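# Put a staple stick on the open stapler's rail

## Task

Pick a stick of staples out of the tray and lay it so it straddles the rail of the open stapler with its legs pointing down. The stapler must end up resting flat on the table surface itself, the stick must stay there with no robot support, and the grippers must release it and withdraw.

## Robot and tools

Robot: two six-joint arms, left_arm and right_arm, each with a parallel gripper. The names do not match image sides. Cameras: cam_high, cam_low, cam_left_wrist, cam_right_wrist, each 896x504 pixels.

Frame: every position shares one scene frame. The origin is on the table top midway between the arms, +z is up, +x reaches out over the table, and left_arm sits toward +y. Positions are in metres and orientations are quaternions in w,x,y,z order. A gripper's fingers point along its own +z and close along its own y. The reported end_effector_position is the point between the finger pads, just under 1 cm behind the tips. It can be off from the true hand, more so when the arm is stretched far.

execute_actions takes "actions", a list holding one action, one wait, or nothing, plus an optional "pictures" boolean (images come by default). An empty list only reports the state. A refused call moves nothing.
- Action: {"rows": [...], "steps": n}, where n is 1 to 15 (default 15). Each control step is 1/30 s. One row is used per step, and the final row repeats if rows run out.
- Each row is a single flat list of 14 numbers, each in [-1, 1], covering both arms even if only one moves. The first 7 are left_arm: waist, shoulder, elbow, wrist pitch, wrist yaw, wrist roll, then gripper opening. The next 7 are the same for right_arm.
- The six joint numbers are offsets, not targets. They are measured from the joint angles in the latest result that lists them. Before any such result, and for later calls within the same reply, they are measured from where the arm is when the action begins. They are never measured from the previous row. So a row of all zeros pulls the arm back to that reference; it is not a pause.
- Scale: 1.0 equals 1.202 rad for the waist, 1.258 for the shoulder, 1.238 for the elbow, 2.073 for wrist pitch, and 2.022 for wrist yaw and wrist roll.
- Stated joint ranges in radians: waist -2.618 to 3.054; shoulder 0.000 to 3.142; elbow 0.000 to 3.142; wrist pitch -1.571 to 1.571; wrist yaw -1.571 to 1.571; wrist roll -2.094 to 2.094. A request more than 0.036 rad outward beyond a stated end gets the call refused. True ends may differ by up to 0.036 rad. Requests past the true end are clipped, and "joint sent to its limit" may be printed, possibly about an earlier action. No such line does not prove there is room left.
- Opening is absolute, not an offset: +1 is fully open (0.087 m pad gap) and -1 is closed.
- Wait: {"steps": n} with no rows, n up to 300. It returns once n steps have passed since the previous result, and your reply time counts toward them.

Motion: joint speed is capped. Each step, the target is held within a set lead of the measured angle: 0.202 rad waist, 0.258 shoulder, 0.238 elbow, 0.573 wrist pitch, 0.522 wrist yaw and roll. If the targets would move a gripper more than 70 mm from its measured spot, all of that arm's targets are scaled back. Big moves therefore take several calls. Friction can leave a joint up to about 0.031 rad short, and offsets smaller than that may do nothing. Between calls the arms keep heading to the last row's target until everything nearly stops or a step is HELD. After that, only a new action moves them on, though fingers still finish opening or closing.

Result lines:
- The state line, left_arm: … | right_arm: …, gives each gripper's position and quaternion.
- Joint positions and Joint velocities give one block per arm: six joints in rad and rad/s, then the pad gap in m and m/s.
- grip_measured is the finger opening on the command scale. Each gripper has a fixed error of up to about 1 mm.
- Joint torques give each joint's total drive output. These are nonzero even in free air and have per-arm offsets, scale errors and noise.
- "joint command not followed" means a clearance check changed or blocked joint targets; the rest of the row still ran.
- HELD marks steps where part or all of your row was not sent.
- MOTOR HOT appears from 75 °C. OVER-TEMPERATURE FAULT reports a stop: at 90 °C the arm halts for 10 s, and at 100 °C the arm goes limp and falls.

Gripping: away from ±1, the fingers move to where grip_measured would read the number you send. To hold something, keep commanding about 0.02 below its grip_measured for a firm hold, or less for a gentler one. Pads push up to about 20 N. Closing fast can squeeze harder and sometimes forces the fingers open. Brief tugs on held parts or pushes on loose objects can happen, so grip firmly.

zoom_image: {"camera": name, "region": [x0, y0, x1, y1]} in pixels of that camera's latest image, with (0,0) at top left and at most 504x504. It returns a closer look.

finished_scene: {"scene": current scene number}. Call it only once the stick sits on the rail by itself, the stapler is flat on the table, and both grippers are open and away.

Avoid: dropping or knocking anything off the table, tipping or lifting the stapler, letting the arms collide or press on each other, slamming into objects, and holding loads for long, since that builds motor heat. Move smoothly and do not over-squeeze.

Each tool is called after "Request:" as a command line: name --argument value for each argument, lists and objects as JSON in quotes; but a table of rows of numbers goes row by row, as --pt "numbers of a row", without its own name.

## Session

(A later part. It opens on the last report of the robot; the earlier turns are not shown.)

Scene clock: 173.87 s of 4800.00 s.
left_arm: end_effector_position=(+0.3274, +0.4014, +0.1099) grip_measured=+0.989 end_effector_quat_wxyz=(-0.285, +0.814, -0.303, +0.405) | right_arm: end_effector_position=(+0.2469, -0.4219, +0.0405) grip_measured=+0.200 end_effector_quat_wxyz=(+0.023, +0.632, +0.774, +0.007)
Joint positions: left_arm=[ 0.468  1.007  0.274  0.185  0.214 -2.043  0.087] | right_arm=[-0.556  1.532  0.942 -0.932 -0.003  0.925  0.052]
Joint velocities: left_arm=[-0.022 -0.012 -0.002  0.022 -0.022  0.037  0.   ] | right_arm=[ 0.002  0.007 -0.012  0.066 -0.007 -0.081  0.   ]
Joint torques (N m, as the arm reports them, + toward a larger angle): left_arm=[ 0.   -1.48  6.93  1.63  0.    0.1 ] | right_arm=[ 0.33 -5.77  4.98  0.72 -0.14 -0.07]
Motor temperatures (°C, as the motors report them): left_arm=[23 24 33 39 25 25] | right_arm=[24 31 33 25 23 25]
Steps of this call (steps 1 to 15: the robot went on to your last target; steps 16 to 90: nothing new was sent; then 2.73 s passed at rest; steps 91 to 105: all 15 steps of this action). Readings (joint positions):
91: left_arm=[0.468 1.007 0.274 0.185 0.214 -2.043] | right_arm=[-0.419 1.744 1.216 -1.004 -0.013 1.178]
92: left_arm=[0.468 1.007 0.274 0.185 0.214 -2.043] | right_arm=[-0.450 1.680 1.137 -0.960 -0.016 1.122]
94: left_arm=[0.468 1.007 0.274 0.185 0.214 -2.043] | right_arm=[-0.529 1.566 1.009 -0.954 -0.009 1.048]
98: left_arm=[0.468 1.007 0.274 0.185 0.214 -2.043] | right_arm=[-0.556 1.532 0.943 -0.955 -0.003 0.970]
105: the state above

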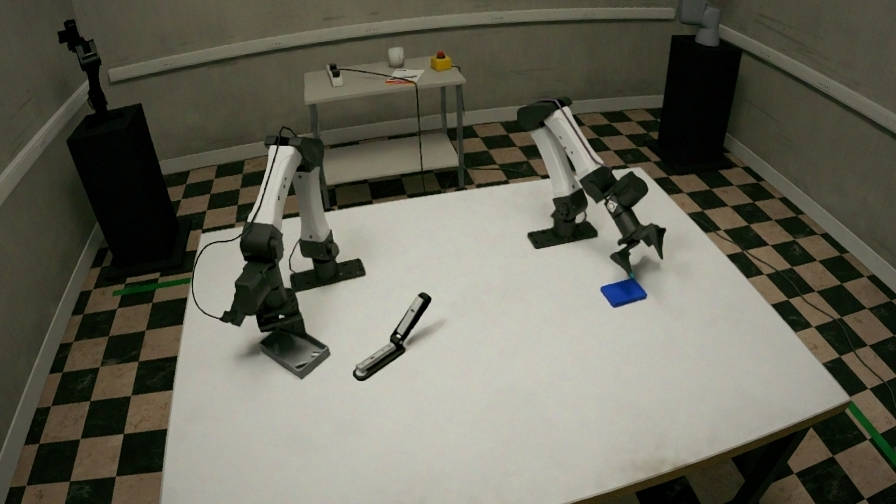

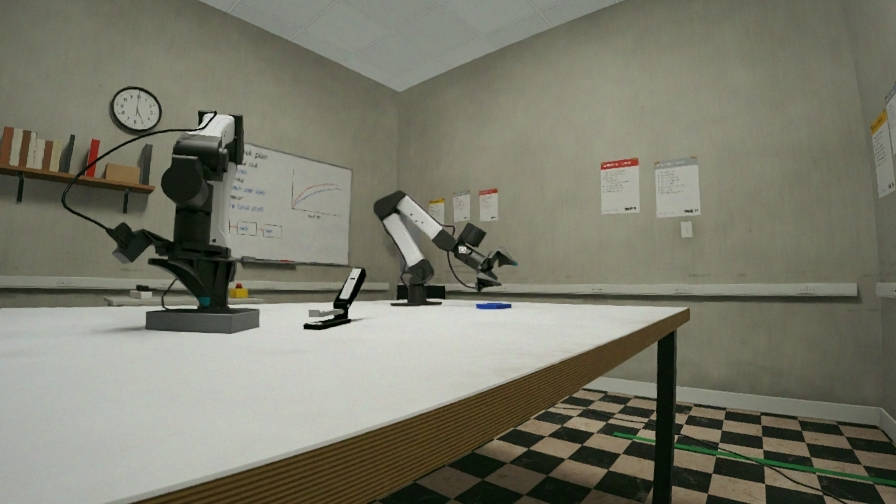

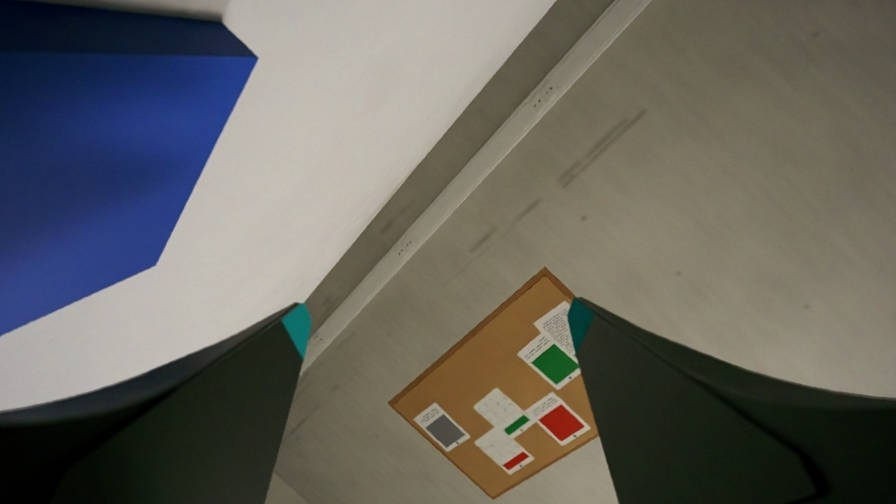

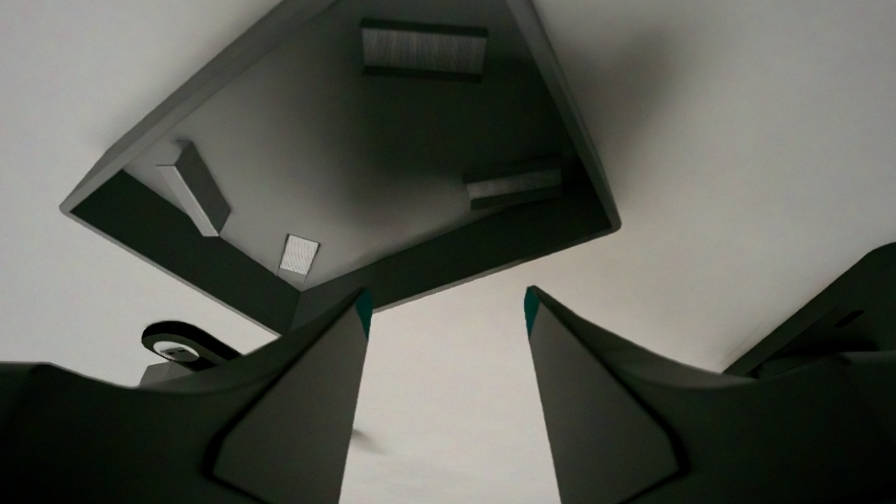

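Request:
execute_actions --actions '[{"rows":[[0,0,0,0,0,0,1, -0.117,0.10,0.16,-0.06,0,-0.07,0.2]],"steps":15}]'

Scene clock: 180.47 s of 4800.00 s.
left_arm: end_effector_position=(+0.3274, +0.4014, +0.1099) grip_measured=+0.989 end_effector_quat_wxyz=(-0.285, +0.814, -0.303, +0.405) | right_arm: end_effector_position=(+0.2488, -0.4674, +0.0553) grip_measured=+0.200 end_effector_quat_wxyz=(+0.002, +0.639, +0.770, +0.002)
Joint positions: left_arm=[ 0.468  1.007  0.274  0.185  0.214 -2.043  0.087] | right_arm=[-0.7    1.645  1.115 -1.037 -0.003  0.796  0.052]
Joint velocities: left_arm=[ 0.002  0.022  0.017  0.022 -0.007 -0.081 -0.   ] | right_arm=[-0.012 -0.012 -0.012 -0.037  0.037  0.051  0.   ]
Joint torques (N m, as the arm reports them, + toward a larger angle): left_arm=[ 0.   -1.51  6.96  1.64 -0.01  0.08] | right_arm=[-0.04 -5.23  8.6   0.28 -0.1  -0.06]
Motor temperatures (°C, as the motors report them): left_arm=[23 24 33 39 25 25] | right_arm=[24 31 32 25 23 25]
Steps of this call (steps 1 to 30: the robot went on to your last target; steps 31 to 100: nothing new was sent; then 2.77 s passed at rest; steps 101 to 115: all 15 steps of this action). Readings (joint positions):
101: left_arm=[0.468 1.007 0.274 0.185 0.214 -2.043] | right_arm=[-0.572 1.550 0.970 -0.961 -0.010 0.894]
102: left_arm=[0.468 1.007 0.274 0.185 0.214 -2.043] | right_arm=[-0.608 1.585 1.022 -0.997 -0.012 0.874]
104: left_arm=[0.468 1.007 0.274 0.185 0.214 -2.043] | right_arm=[-0.674 1.635 1.095 -1.000 -0.008 0.844]
108: left_arm=[0.468 1.007 0.274 0.185 0.214 -2.043] | right_arm=[-0.700 1.645 1.115 -1.013 -0.003 0.813]
115: the state above

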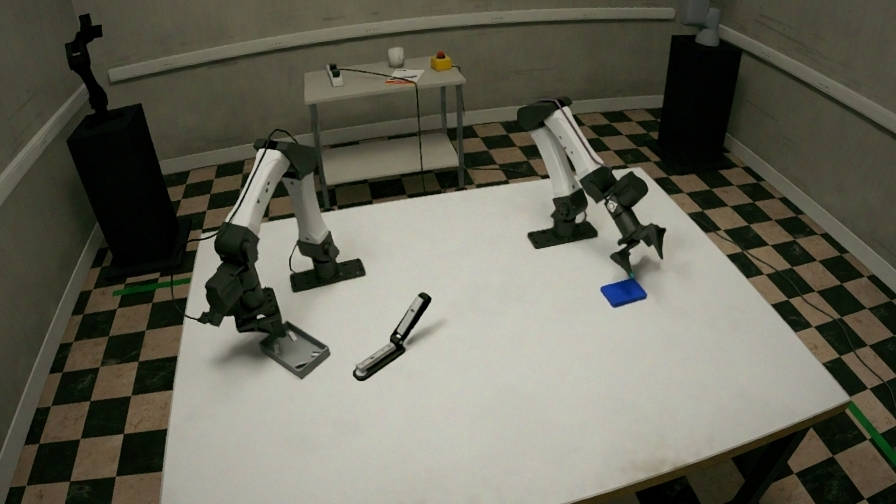

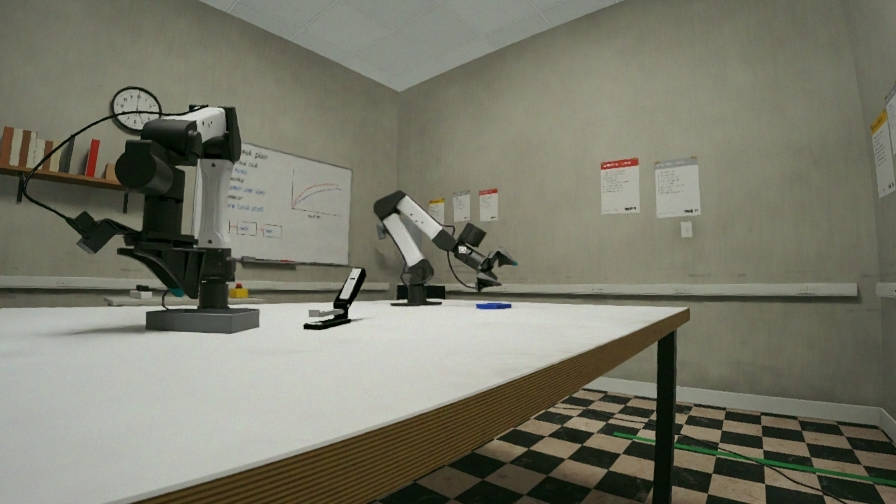

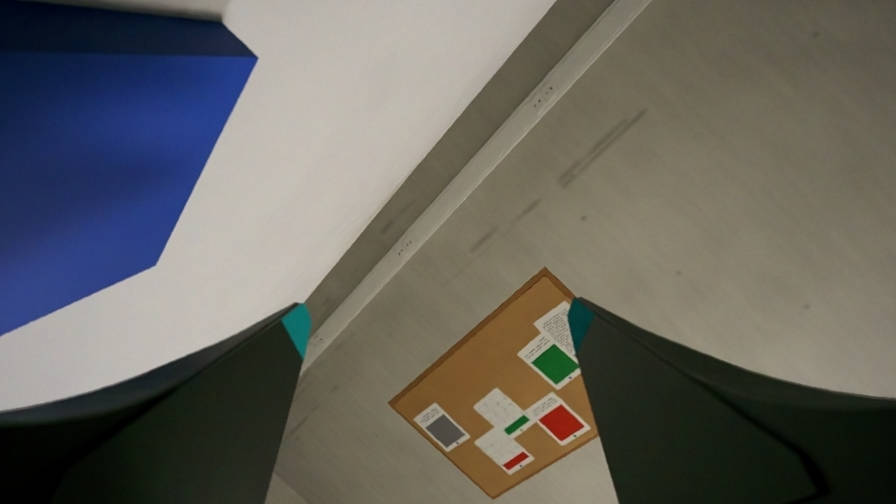

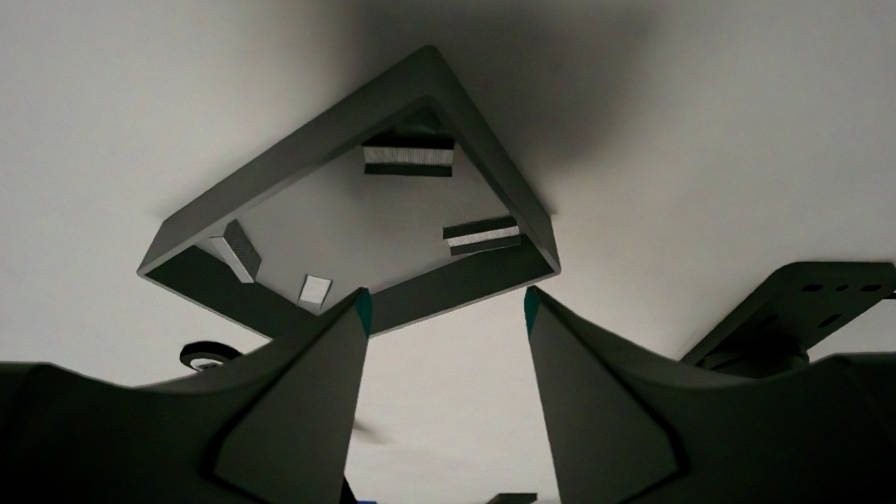

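Request:
execute_actions --actions '[{"rows":[[0,0,0,0,0,0,1, 0,0,0,0,0,-0.777,-0.4]],"steps":15}]' --pictures false

Request:
execute_actions --actions '[{"steps":30}]'

Scene clock: 189.13 s of 4800.00 s.
left_arm: end_effector_position=(+0.3274, +0.4014, +0.1099) grip_measured=+0.989 end_effector_quat_wxyz=(-0.285, +0.814, -0.303, +0.405) | right_arm: end_effector_position=(+0.2139, -0.5068, +0.0553) grip_measured=-0.400 end_effector_quat_wxyz=(+0.001, +0.012, +1.000, +0.001)
Joint positions: left_arm=[ 0.468  1.007  0.274  0.185  0.214 -2.043  0.087] | right_arm=[-0.7    1.645  1.115 -1.041 -0.003 -0.566  0.026]
Joint velocities: left_arm=[-0.002  0.012 -0.007 -0.037 -0.022  0.022 -0.   ] | right_arm=[ 0.002  0.007 -0.027 -0.037  0.051 -1.311 -0.001]
Joint torques (N m, as the arm reports them, + toward a larger angle): left_arm=[-0.01 -1.56  6.89  1.67 -0.02  0.1 ] | right_arm=[-0.33 -6.27  6.52  0.49 -0.19 -0.05]
Motor temperatures (°C, as the motors report them): left_arm=[23 24 33 40 25 25] | right_arm=[24 30 33 25 23 25]
Steps of this call (steps 1 to 15: the robot went on to your last target; steps 16 to 90: nothing new was sent; then 5.17 s passed at rest; steps 91 to 105: all 15 steps of this action). Readings (joint positions):
91: left_arm=[0.468 1.007 0.274 0.185 0.214 -2.043] | right_arm=[-0.700 1.645 1.115 -1.041 -0.003 0.713]
92: left_arm=[0.468 1.007 0.274 0.185 0.214 -2.043] | right_arm=[-0.700 1.645 1.115 -1.041 -0.003 0.613]
94: left_arm=[0.468 1.007 0.274 0.185 0.214 -2.043] | right_arm=[-0.700 1.645 1.115 -1.041 -0.003 0.416]
98: left_arm=[0.468 1.007 0.274 0.185 0.214 -2.043] | right_arm=[-0.700 1.645 1.115 -1.041 -0.003 0.021]
105: the state above

Scene clock: 190.13 s of 4800.00 s.
left_arm: end_effector_position=(+0.3274, +0.4014, +0.1099) grip_measured=+0.989 end_effector_quat_wxyz=(-0.285, +0.814, -0.303, +0.405) | right_arm: end_effector_position=(+0.2146, -0.5151, +0.0553) grip_measured=-0.400 end_effector_quat_wxyz=(+0.001, -0.089, +0.996, +0.001)
Joint positions: left_arm=[ 0.468  1.007  0.274  0.185  0.214 -2.043  0.087] | right_arm=[-0.7    1.645  1.115 -1.041 -0.003 -0.767  0.026]
Joint velocities: left_arm=[-0.012  0.012  0.002  0.081  0.007 -0.095  0.   ] | right_arm=[-0.007 -0.012 -0.002  0.066  0.022  0.051  0.002]
Joint torques (N m, as the arm reports them, + toward a larger angle): left_arm=[ 0.05 -1.65  6.9   1.67  0.    0.1 ] | right_arm=[-0.29 -6.26  6.52  0.48 -0.21 -0.08]
Motor temperatures (°C, as the motors report them): left_arm=[23 24 33 40 25 25] | right_arm=[24 30 33 25 23 25]
Steps of this call (steps 1 to 30: the robot went on to your last target). Readings (joint positions):
1: left_arm=[0.468 1.007 0.274 0.185 0.214 -2.043] | right_arm=[-0.700 1.645 1.115 -1.041 -0.003 -0.606]
2: left_arm=[0.468 1.007 0.274 0.185 0.214 -2.043] | right_arm=[-0.700 1.645 1.115 -1.041 -0.003 -0.639]
4: left_arm=[0.468 1.007 0.274 0.185 0.214 -2.043] | right_arm=[-0.700 1.645 1.115 -1.041 -0.003 -0.685]
8: left_arm=[0.468 1.007 0.274 0.185 0.214 -2.043] | right_arm=[-0.700 1.645 1.115 -1.041 -0.003 -0.734]
30: the state above
All arms were judged still, so your last target was given up. Only a new action makes them travel on or press farther. Fingers that are still opening or closing keep moving.

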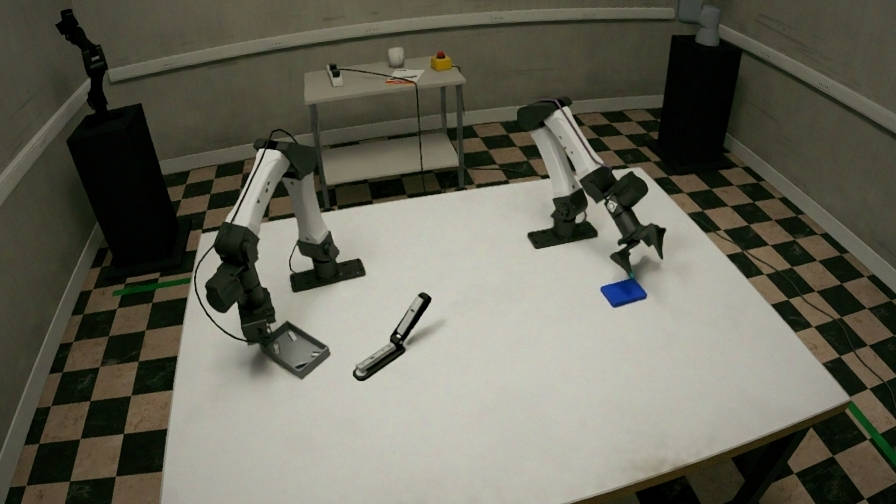

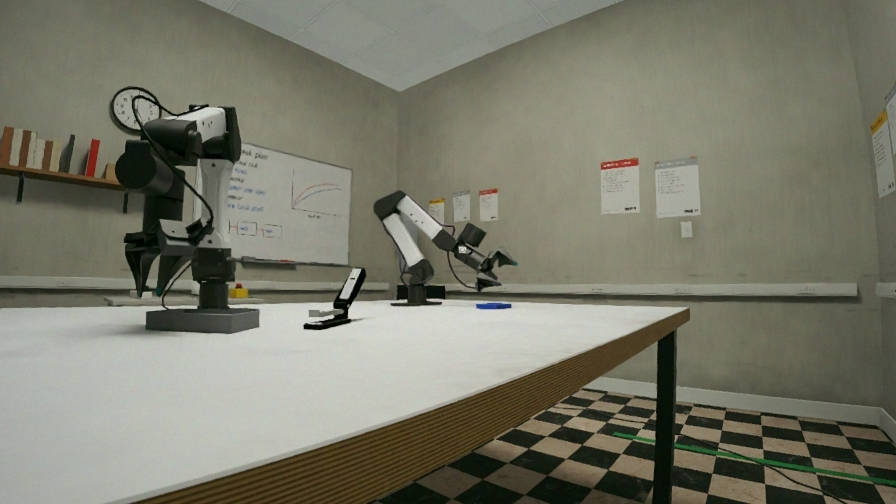

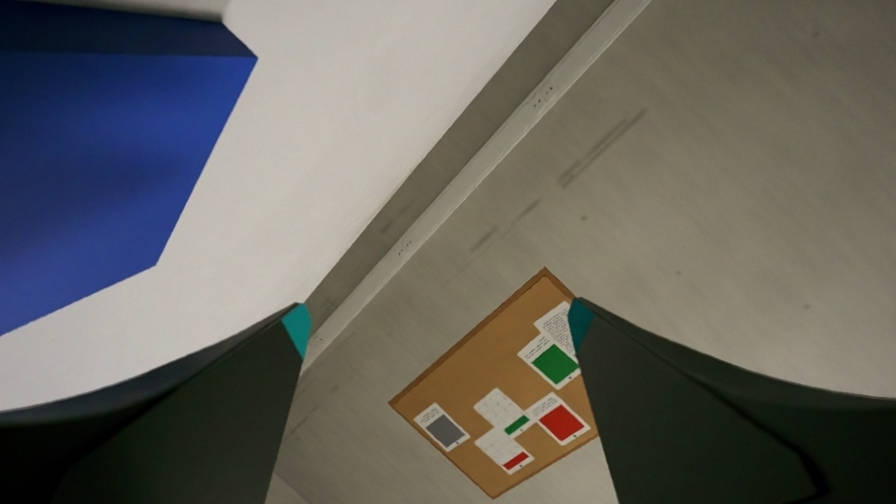

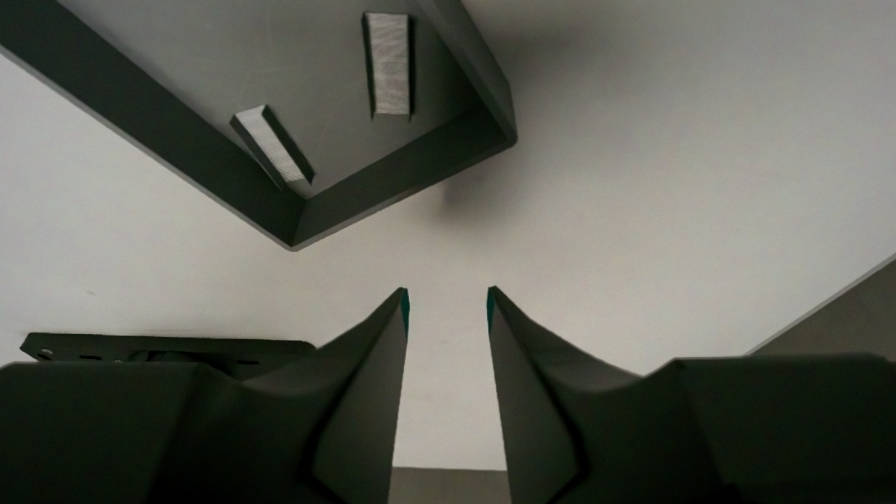

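Request:
execute_actions --actions '[{"rows":[[0,0,0,0,0,0,1, 0.136,0.08,0.10,-0.02,0,0.08,-0.4]],"steps":15}]'

Scene clock: 196.43 s of 4800.00 s.
left_arm: end_effector_position=(+0.3274, +0.4014, +0.1099) grip_measured=+0.989 end_effector_quat_wxyz=(-0.285, +0.814, -0.303, +0.405) | right_arm: end_effector_position=(+0.2554, -0.4813, +0.0546) grip_measured=-0.400 end_effector_quat_wxyz=(-0.007, -0.100, +0.995, +0.007)
Joint positions: left_arm=[ 0.468  1.007  0.274  0.185  0.214 -2.043  0.087] | right_arm=[-0.529  1.735  1.211 -1.067 -0.004 -0.619  0.026]
Joint velocities: left_arm=[-0.007  0.002 -0.002  0.022  0.022 -0.022 -0.   ] | right_arm=[ 0.007  0.007  0.022  0.037 -0.066  0.051  0.   ]
Joint torques (N m, as the arm reports them, + toward a larger angle): left_arm=[ 0.03 -1.66  6.86  1.67 -0.01  0.12] | right_arm=[-0.89 -6.24  8.92  0.21 -0.18  0.1 ]
Motor temperatures (°C, as the motors report them): left_arm=[23 24 33 40 25 25] | right_arm=[24 30 33 25 23 25]
Steps of this call (steps 1 to 90: nothing new was sent; then 2.80 s passed at rest; steps 91 to 105: all 15 steps of this action). Readings (joint positions):
91: left_arm=[0.468 1.007 0.274 0.185 0.214 -2.043] | right_arm=[-0.682 1.657 1.131 -1.058 0.005 -0.743]
92: left_arm=[0.468 1.007 0.274 0.185 0.214 -2.043] | right_arm=[-0.644 1.682 1.162 -1.071 0.009 -0.716]
94: left_arm=[0.468 1.007 0.274 0.185 0.214 -2.043] | right_arm=[-0.564 1.722 1.204 -1.063 0.004 -0.679]
98: left_arm=[0.468 1.007 0.274 0.185 0.214 -2.043] | right_arm=[-0.527 1.735 1.211 -1.065 -0.004 -0.641]
105: the state above

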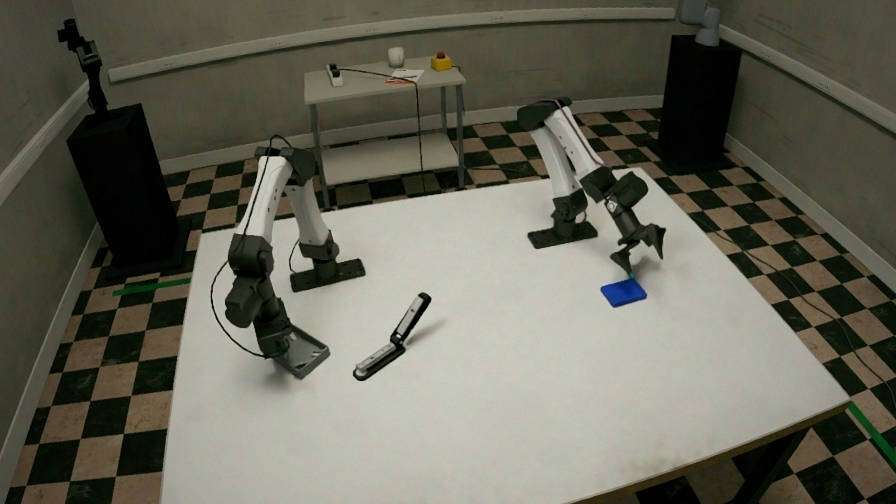

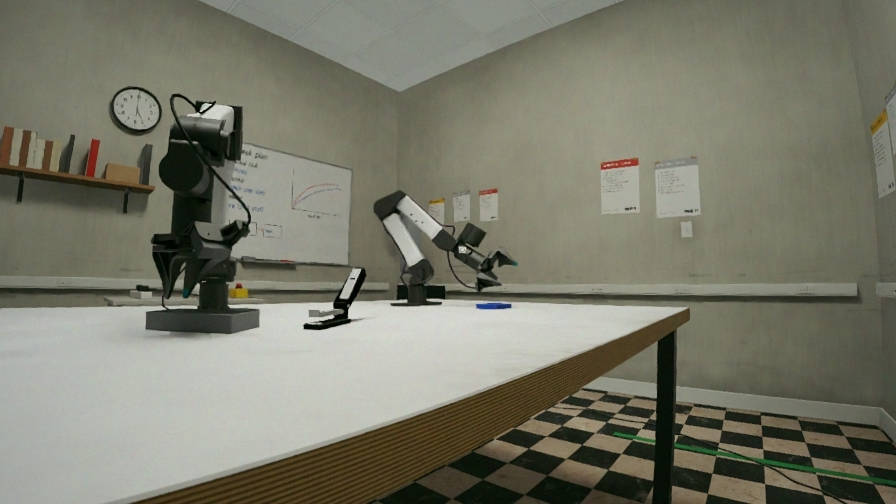

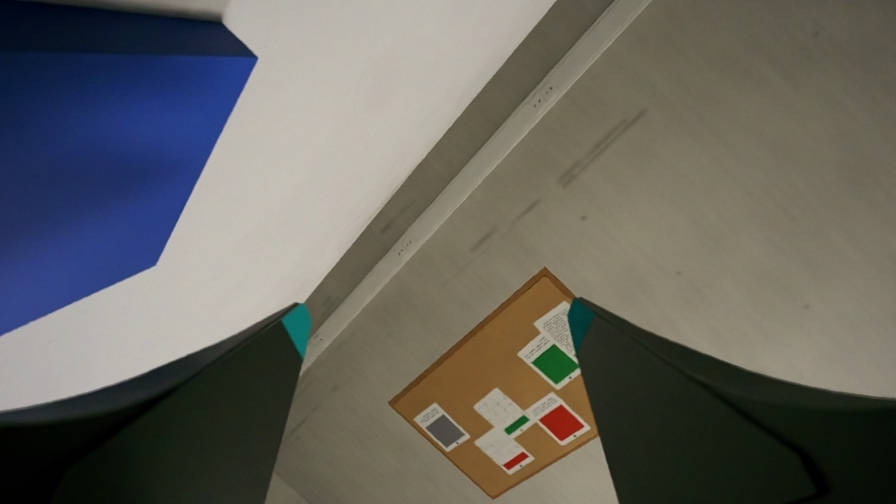

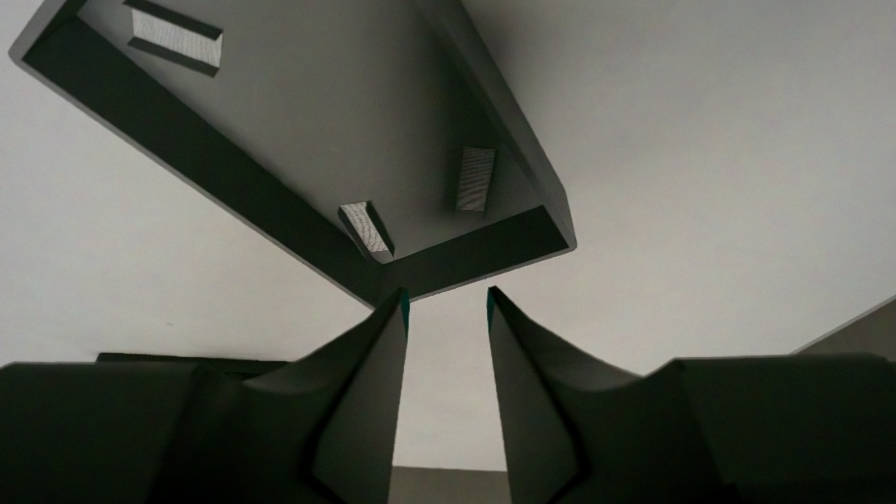

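Request:
execute_actions --actions '[{"rows":[[0,0,0,0,0,0,1, -0.035,0,0,0,0,-0.02,-0.4],[0,0,0,0,0,0,1, -0.035,0,0,0,0,-0.02,-0.4],[0,0,0,0,0,0,1, -0.035,0,0,0,0,-0.02,-0.4],[0,0,0,0,0,0,1, -0.035,0,0,0,0,-0.02,-0.4],[0,0,0,0,0,0,1, -0.035,0.06,-0.07,0.075,0,-0.02,-0.4]],"steps":15}]'

Scene clock: 202.10 s of 4800.00 s.
left_arm: end_effector_position=(+0.3274, +0.4014, +0.1099) grip_measured=+0.989 end_effector_quat_wxyz=(-0.285, +0.814, -0.303, +0.405) | right_arm: end_effector_position=(+0.2528, -0.4921, +0.0183) grip_measured=-0.400 end_effector_quat_wxyz=(-0.013, -0.097, +0.995, +0.012)
Joint positions: left_arm=[ 0.468  1.007  0.274  0.185  0.214 -2.043  0.087] | right_arm=[-0.567  1.805  1.142 -0.942 -0.006 -0.65   0.026]
Joint velocities: left_arm=[ 0.002  0.002 -0.002 -0.125 -0.037 -0.051 -0.   ] | right_arm=[ 0.007  0.002 -0.007  0.066 -0.037  0.022  0.001]
Joint torques (N m, as the arm reports them, + toward a larger angle): left_arm=[-0.03 -1.68  6.96  1.66  0.01  0.1 ] | right_arm=[-0.65 -6.97  4.67  0.5  -0.18 -0.07]
Motor temperatures (°C, as the motors report them): left_arm=[23 24 34 40 25 25] | right_arm=[24 30 34 25 23 25]
Steps of this call (steps 1 to 15: the robot went on to your last target; steps 16 to 90: nothing new was sent; then 2.17 s passed at rest; steps 91 to 105: all 15 steps of this action). Readings (joint positions):
91: left_arm=[0.468 1.007 0.274 0.185 0.214 -2.043] | right_arm=[-0.532 1.735 1.211 -1.067 -0.005 -0.619]
92: left_arm=[0.468 1.007 0.274 0.185 0.214 -2.043] | right_arm=[-0.540 1.735 1.211 -1.067 -0.005 -0.626]
94: left_arm=[0.468 1.007 0.274 0.185 0.214 -2.043] | right_arm=[-0.558 1.735 1.211 -1.067 -0.005 -0.635]
98: left_arm=[0.468 1.007 0.274 0.185 0.214 -2.043] | right_arm=[-0.567 1.777 1.165 -0.984 -0.006 -0.645]
105: the state above

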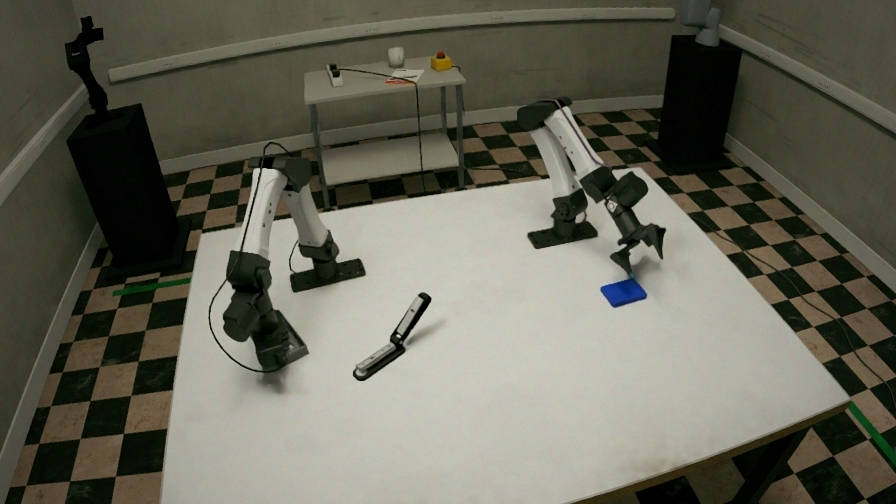

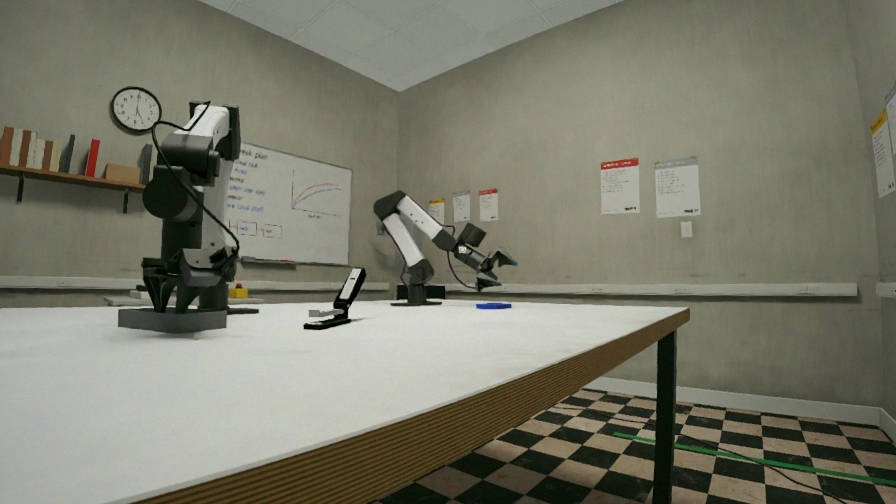

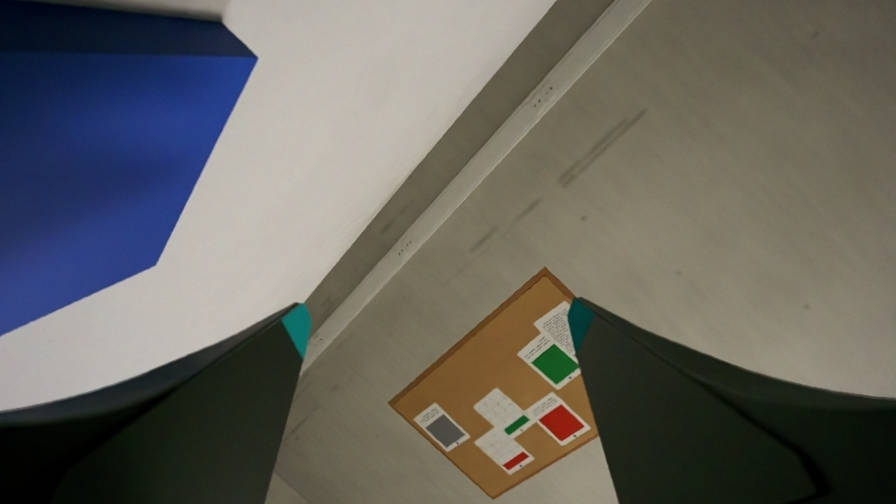

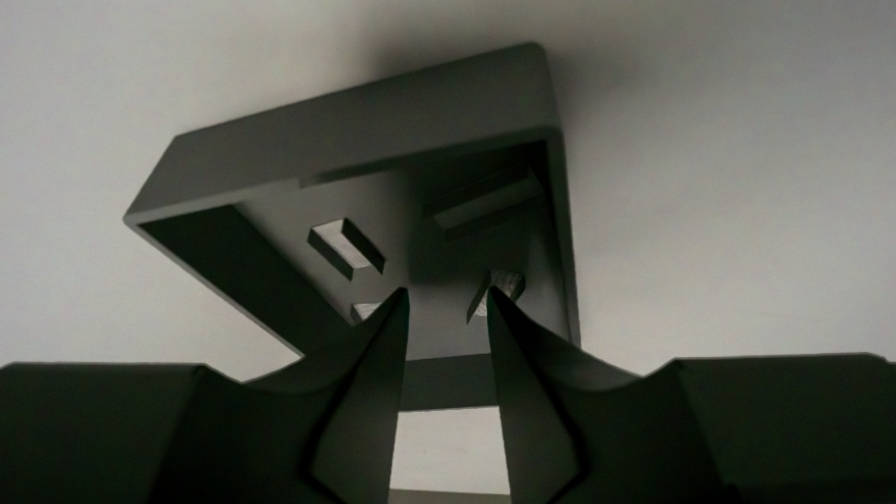

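The tray got shoved. Lift and look.

Request:
execute_actions --actions '[{"rows":[[0,0,0,0,0,0,1, 0,-0.1,0.12,-0.13,0,0,-0.4]],"steps":15}]'

Scene clock: 206.33 s of 4800.00 s.
left_arm: end_effector_position=(+0.3274, +0.4014, +0.1099) grip_measured=+0.989 end_effector_quat_wxyz=(-0.285, +0.814, -0.303, +0.405) | right_arm: end_effector_position=(+0.2446, -0.4881, +0.0871) grip_measured=-0.400 end_effector_quat_wxyz=(-0.004, -0.098, +0.995, +0.006)
Joint positions: left_arm=[ 0.468  1.007  0.274  0.185  0.214 -2.043  0.087] | right_arm=[-0.567  1.677  1.278 -1.186 -0.006 -0.652  0.026]
Joint velocities: left_arm=[ 0.007  0.022 -0.012 -0.022  0.022  0.022 -0.   ] | right_arm=[-0.007  0.002  0.002 -0.095 -0.022 -0.022 -0.001]
Joint torques (N m, as the arm reports them, + toward a larger angle): left_arm=[-0.01 -1.61  6.96  1.68 -0.01  0.1 ] | right_arm=[-0.32 -6.43  7.75  0.26 -0.2   0.04]
Motor temperatures (°C, as the motors report them): left_arm=[23 24 34 40 25 25] | right_arm=[24 30 33 25 23 25]
Steps of this call (steps 1 to 30: the robot went on to your last target; steps 31 to 100: nothing new was sent; then 0.40 s passed at rest; steps 101 to 115: all 15 steps of this action). Readings (joint positions):
101: left_arm=[0.468 1.007 0.274 0.185 0.214 -2.043] | right_arm=[-0.567 1.799 1.158 -0.962 -0.006 -0.652]
102: left_arm=[0.468 1.007 0.274 0.185 0.214 -2.043] | right_arm=[-0.567 1.786 1.184 -1.018 -0.006 -0.652]
104: left_arm=[0.468 1.007 0.274 0.185 0.214 -2.043] | right_arm=[-0.567 1.735 1.235 -1.084 -0.006 -0.652]
108: left_arm=[0.468 1.007 0.274 0.185 0.214 -2.043] | right_arm=[-0.567 1.677 1.278 -1.140 -0.006 -0.652]
115: the state above

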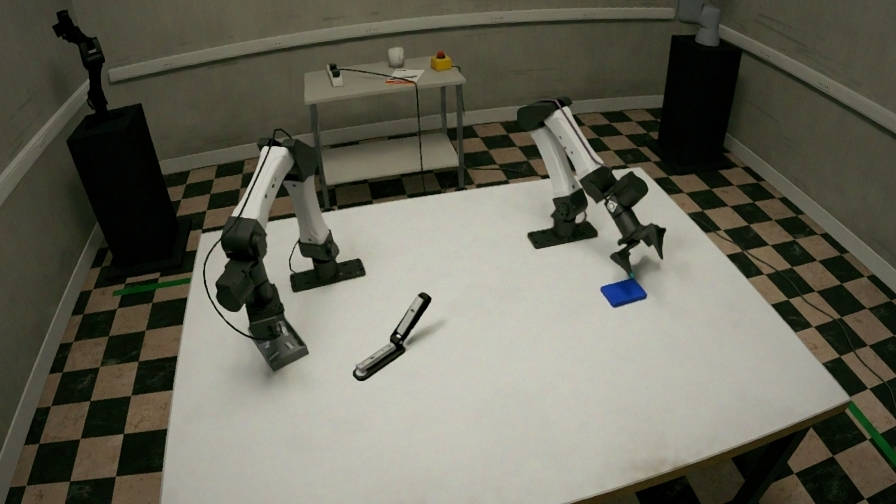

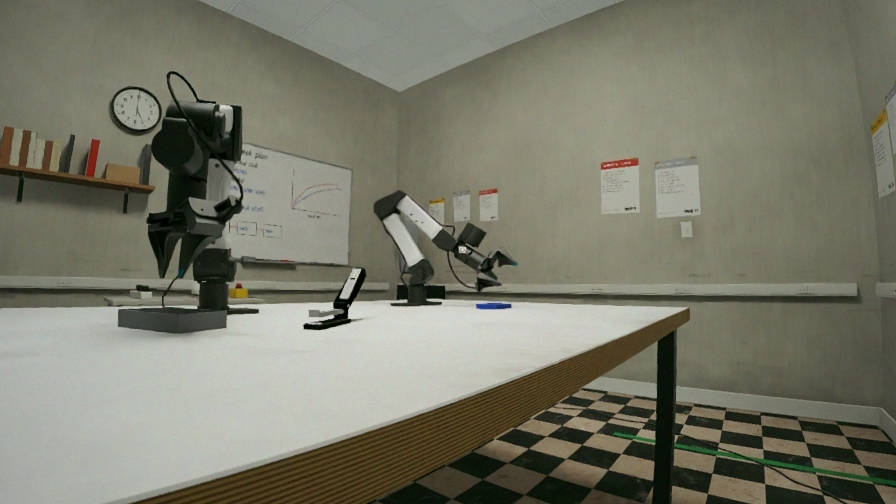

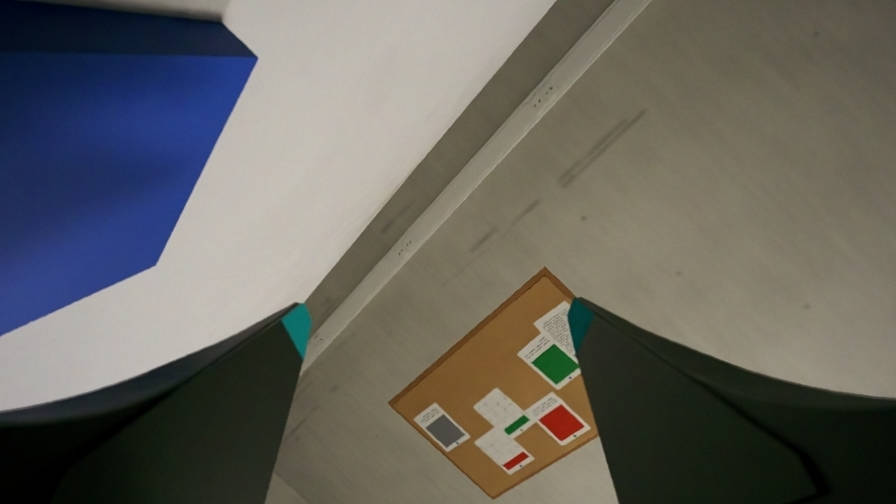

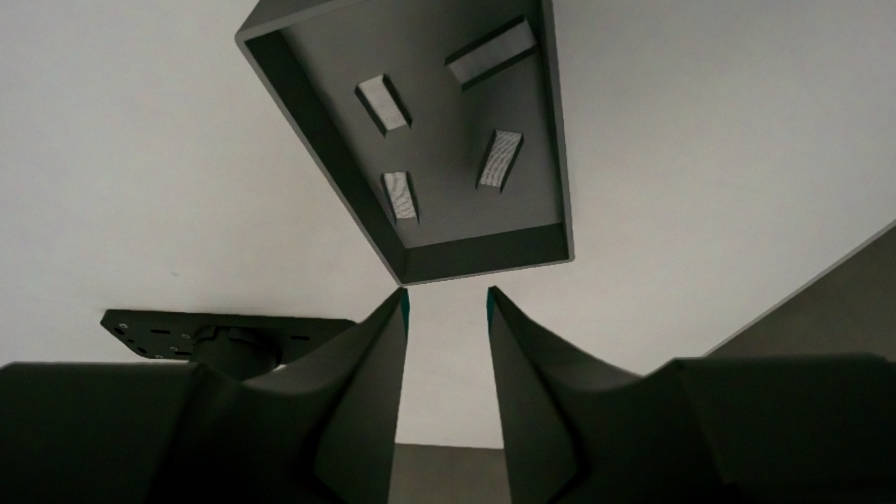

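Request:
execute_actions --actions '[{"rows":[[0,0,0,0,0,0,1, 0.133,0,0,0,0,0.6,0.1]],"steps":15}]' --pictures false

Request:
execute_actions --actions '[{"steps":30}]'

Scene clock: 214.63 s of 4800.00 s.
left_arm: end_effector_position=(+0.3274, +0.4014, +0.1099) grip_measured=+0.989 end_effector_quat_wxyz=(-0.285, +0.814, -0.303, +0.405) | right_arm: end_effector_position=(+0.2708, -0.4047, +0.0879) grip_measured=+0.100 end_effector_quat_wxyz=(-0.011, +0.367, +0.930, +0.004)
Joint positions: left_arm=[ 0.468  1.007  0.274  0.185  0.214 -2.043  0.087] | right_arm=[-0.399  1.677  1.278 -1.195 -0.009  0.464  0.048]
Joint velocities: left_arm=[ 0.007  0.007 -0.007  0.007  0.022 -0.037 -0.   ] | right_arm=[-0.012  0.002 -0.002 -0.022 -0.154  0.608  0.001]
Joint torques (N m, as the arm reports them, + toward a larger angle): left_arm=[ 0.01 -1.66  6.74  1.66  0.    0.09] | right_arm=[-0.92 -6.65  6.63  0.48 -0.1   0.12]
Motor temperatures (°C, as the motors report them): left_arm=[23 24 34 40 25 25] | right_arm=[24 30 34 25 23 25]
Steps of this call (steps 1 to 15: the robot went on to your last target; steps 16 to 90: nothing new was sent; then 4.80 s passed at rest; steps 91 to 105: all 15 steps of this action). Readings (joint positions):
91: left_arm=[0.468 1.007 0.274 0.185 0.214 -2.043] | right_arm=[-0.550 1.677 1.278 -1.196 0.001 -0.572]
92: left_arm=[0.468 1.007 0.274 0.185 0.214 -2.043] | right_arm=[-0.513 1.677 1.278 -1.195 0.004 -0.471]
94: left_arm=[0.468 1.007 0.274 0.185 0.214 -2.043] | right_arm=[-0.432 1.677 1.278 -1.195 -0.002 -0.275]
98: left_arm=[0.468 1.007 0.274 0.185 0.214 -2.043] | right_arm=[-0.398 1.677 1.278 -1.195 -0.009 0.119]
105: the state above

Scene clock: 215.63 s of 4800.00 s.
left_arm: end_effector_position=(+0.3274, +0.4014, +0.1099) grip_measured=+0.989 end_effector_quat_wxyz=(-0.285, +0.814, -0.303, +0.405) | right_arm: end_effector_position=(+0.2735, -0.4021, +0.0878) grip_measured=+0.100 end_effector_quat_wxyz=(-0.012, +0.409, +0.913, +0.003)
Joint positions: left_arm=[ 0.468  1.007  0.274  0.185  0.214 -2.043  0.087] | right_arm=[-0.399  1.677  1.278 -1.195 -0.009  0.554  0.048]
Joint velocities: left_arm=[-0.007 -0.007  0.007 -0.007  0.037  0.037 -0.001] | right_arm=[-0.017 -0.017  0.012 -0.037 -0.007 -0.11  -0.   ]
Joint torques (N m, as the arm reports them, + toward a larger angle): left_arm=[-0.02 -1.54  6.86  1.65  0.    0.09] | right_arm=[-0.91 -6.64  6.64  0.47 -0.1   0.11]
Motor temperatures (°C, as the motors report them): left_arm=[23 24 34 40 25 25] | right_arm=[24 30 34 25 23 25]
Steps of this call (steps 1 to 30: the robot went on to your last target). Readings (joint positions):
1: left_arm=[0.468 1.007 0.274 0.185 0.214 -2.043] | right_arm=[-0.399 1.677 1.278 -1.195 -0.009 0.482]
2: left_arm=[0.468 1.007 0.274 0.185 0.214 -2.043] | right_arm=[-0.399 1.677 1.278 -1.195 -0.009 0.496]
4: left_arm=[0.468 1.007 0.274 0.185 0.214 -2.043] | right_arm=[-0.399 1.677 1.278 -1.195 -0.009 0.517]
8: left_arm=[0.468 1.007 0.274 0.185 0.214 -2.043] | right_arm=[-0.399 1.677 1.278 -1.195 -0.009 0.539]
30: the state above
All arms were judged still, so your last target was given up. Only a new action makes them travel on or press farther. Fingers that are still opening or closing keep moving.

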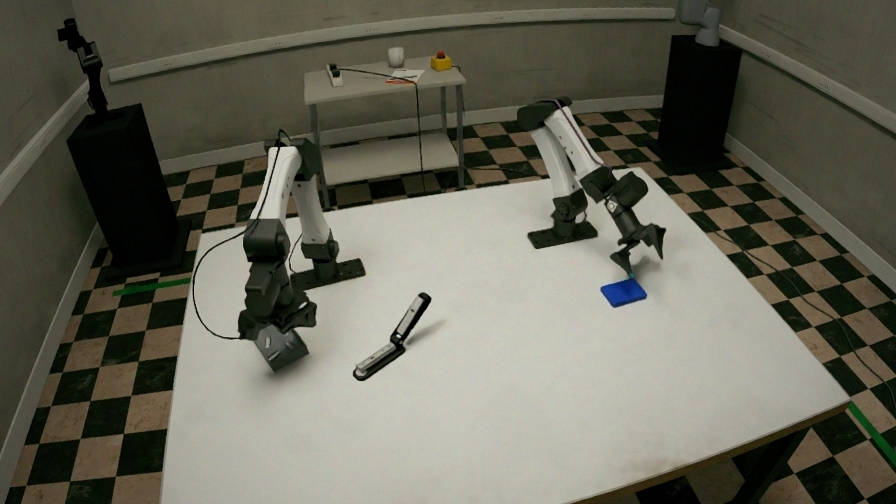

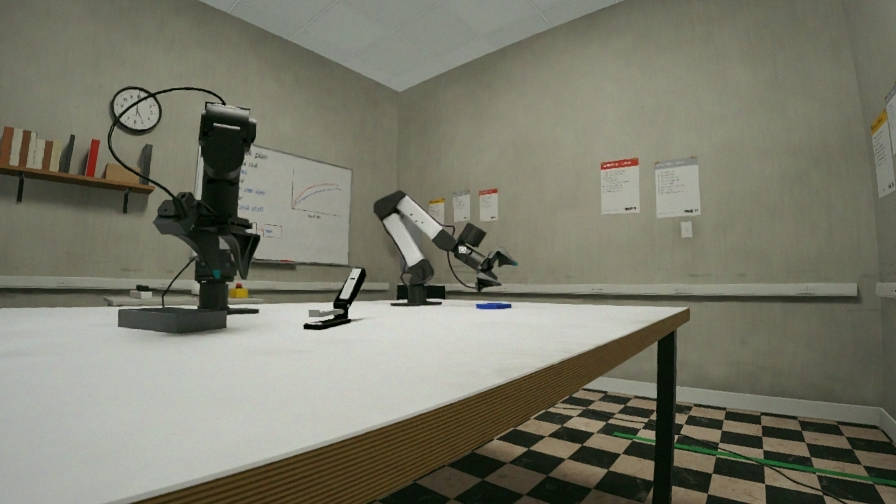

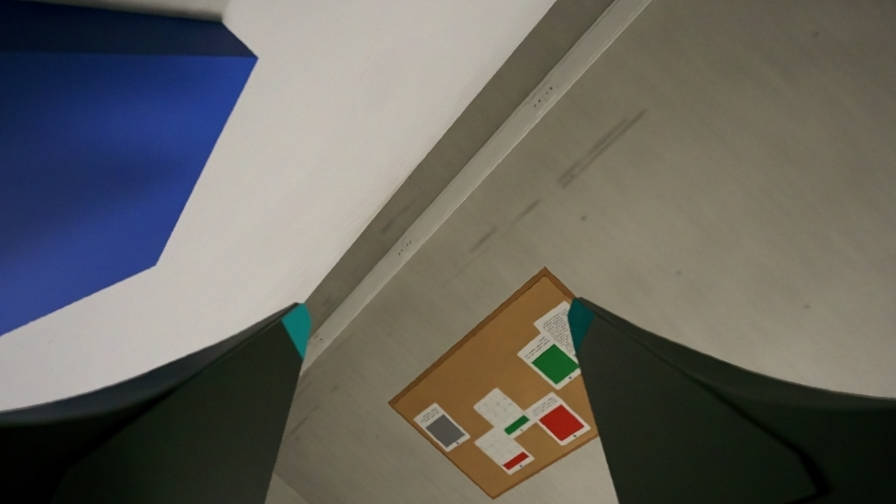

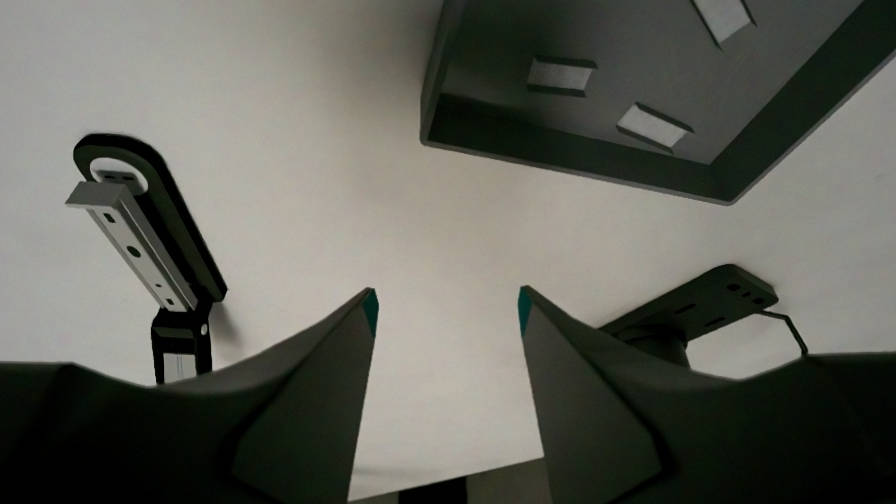

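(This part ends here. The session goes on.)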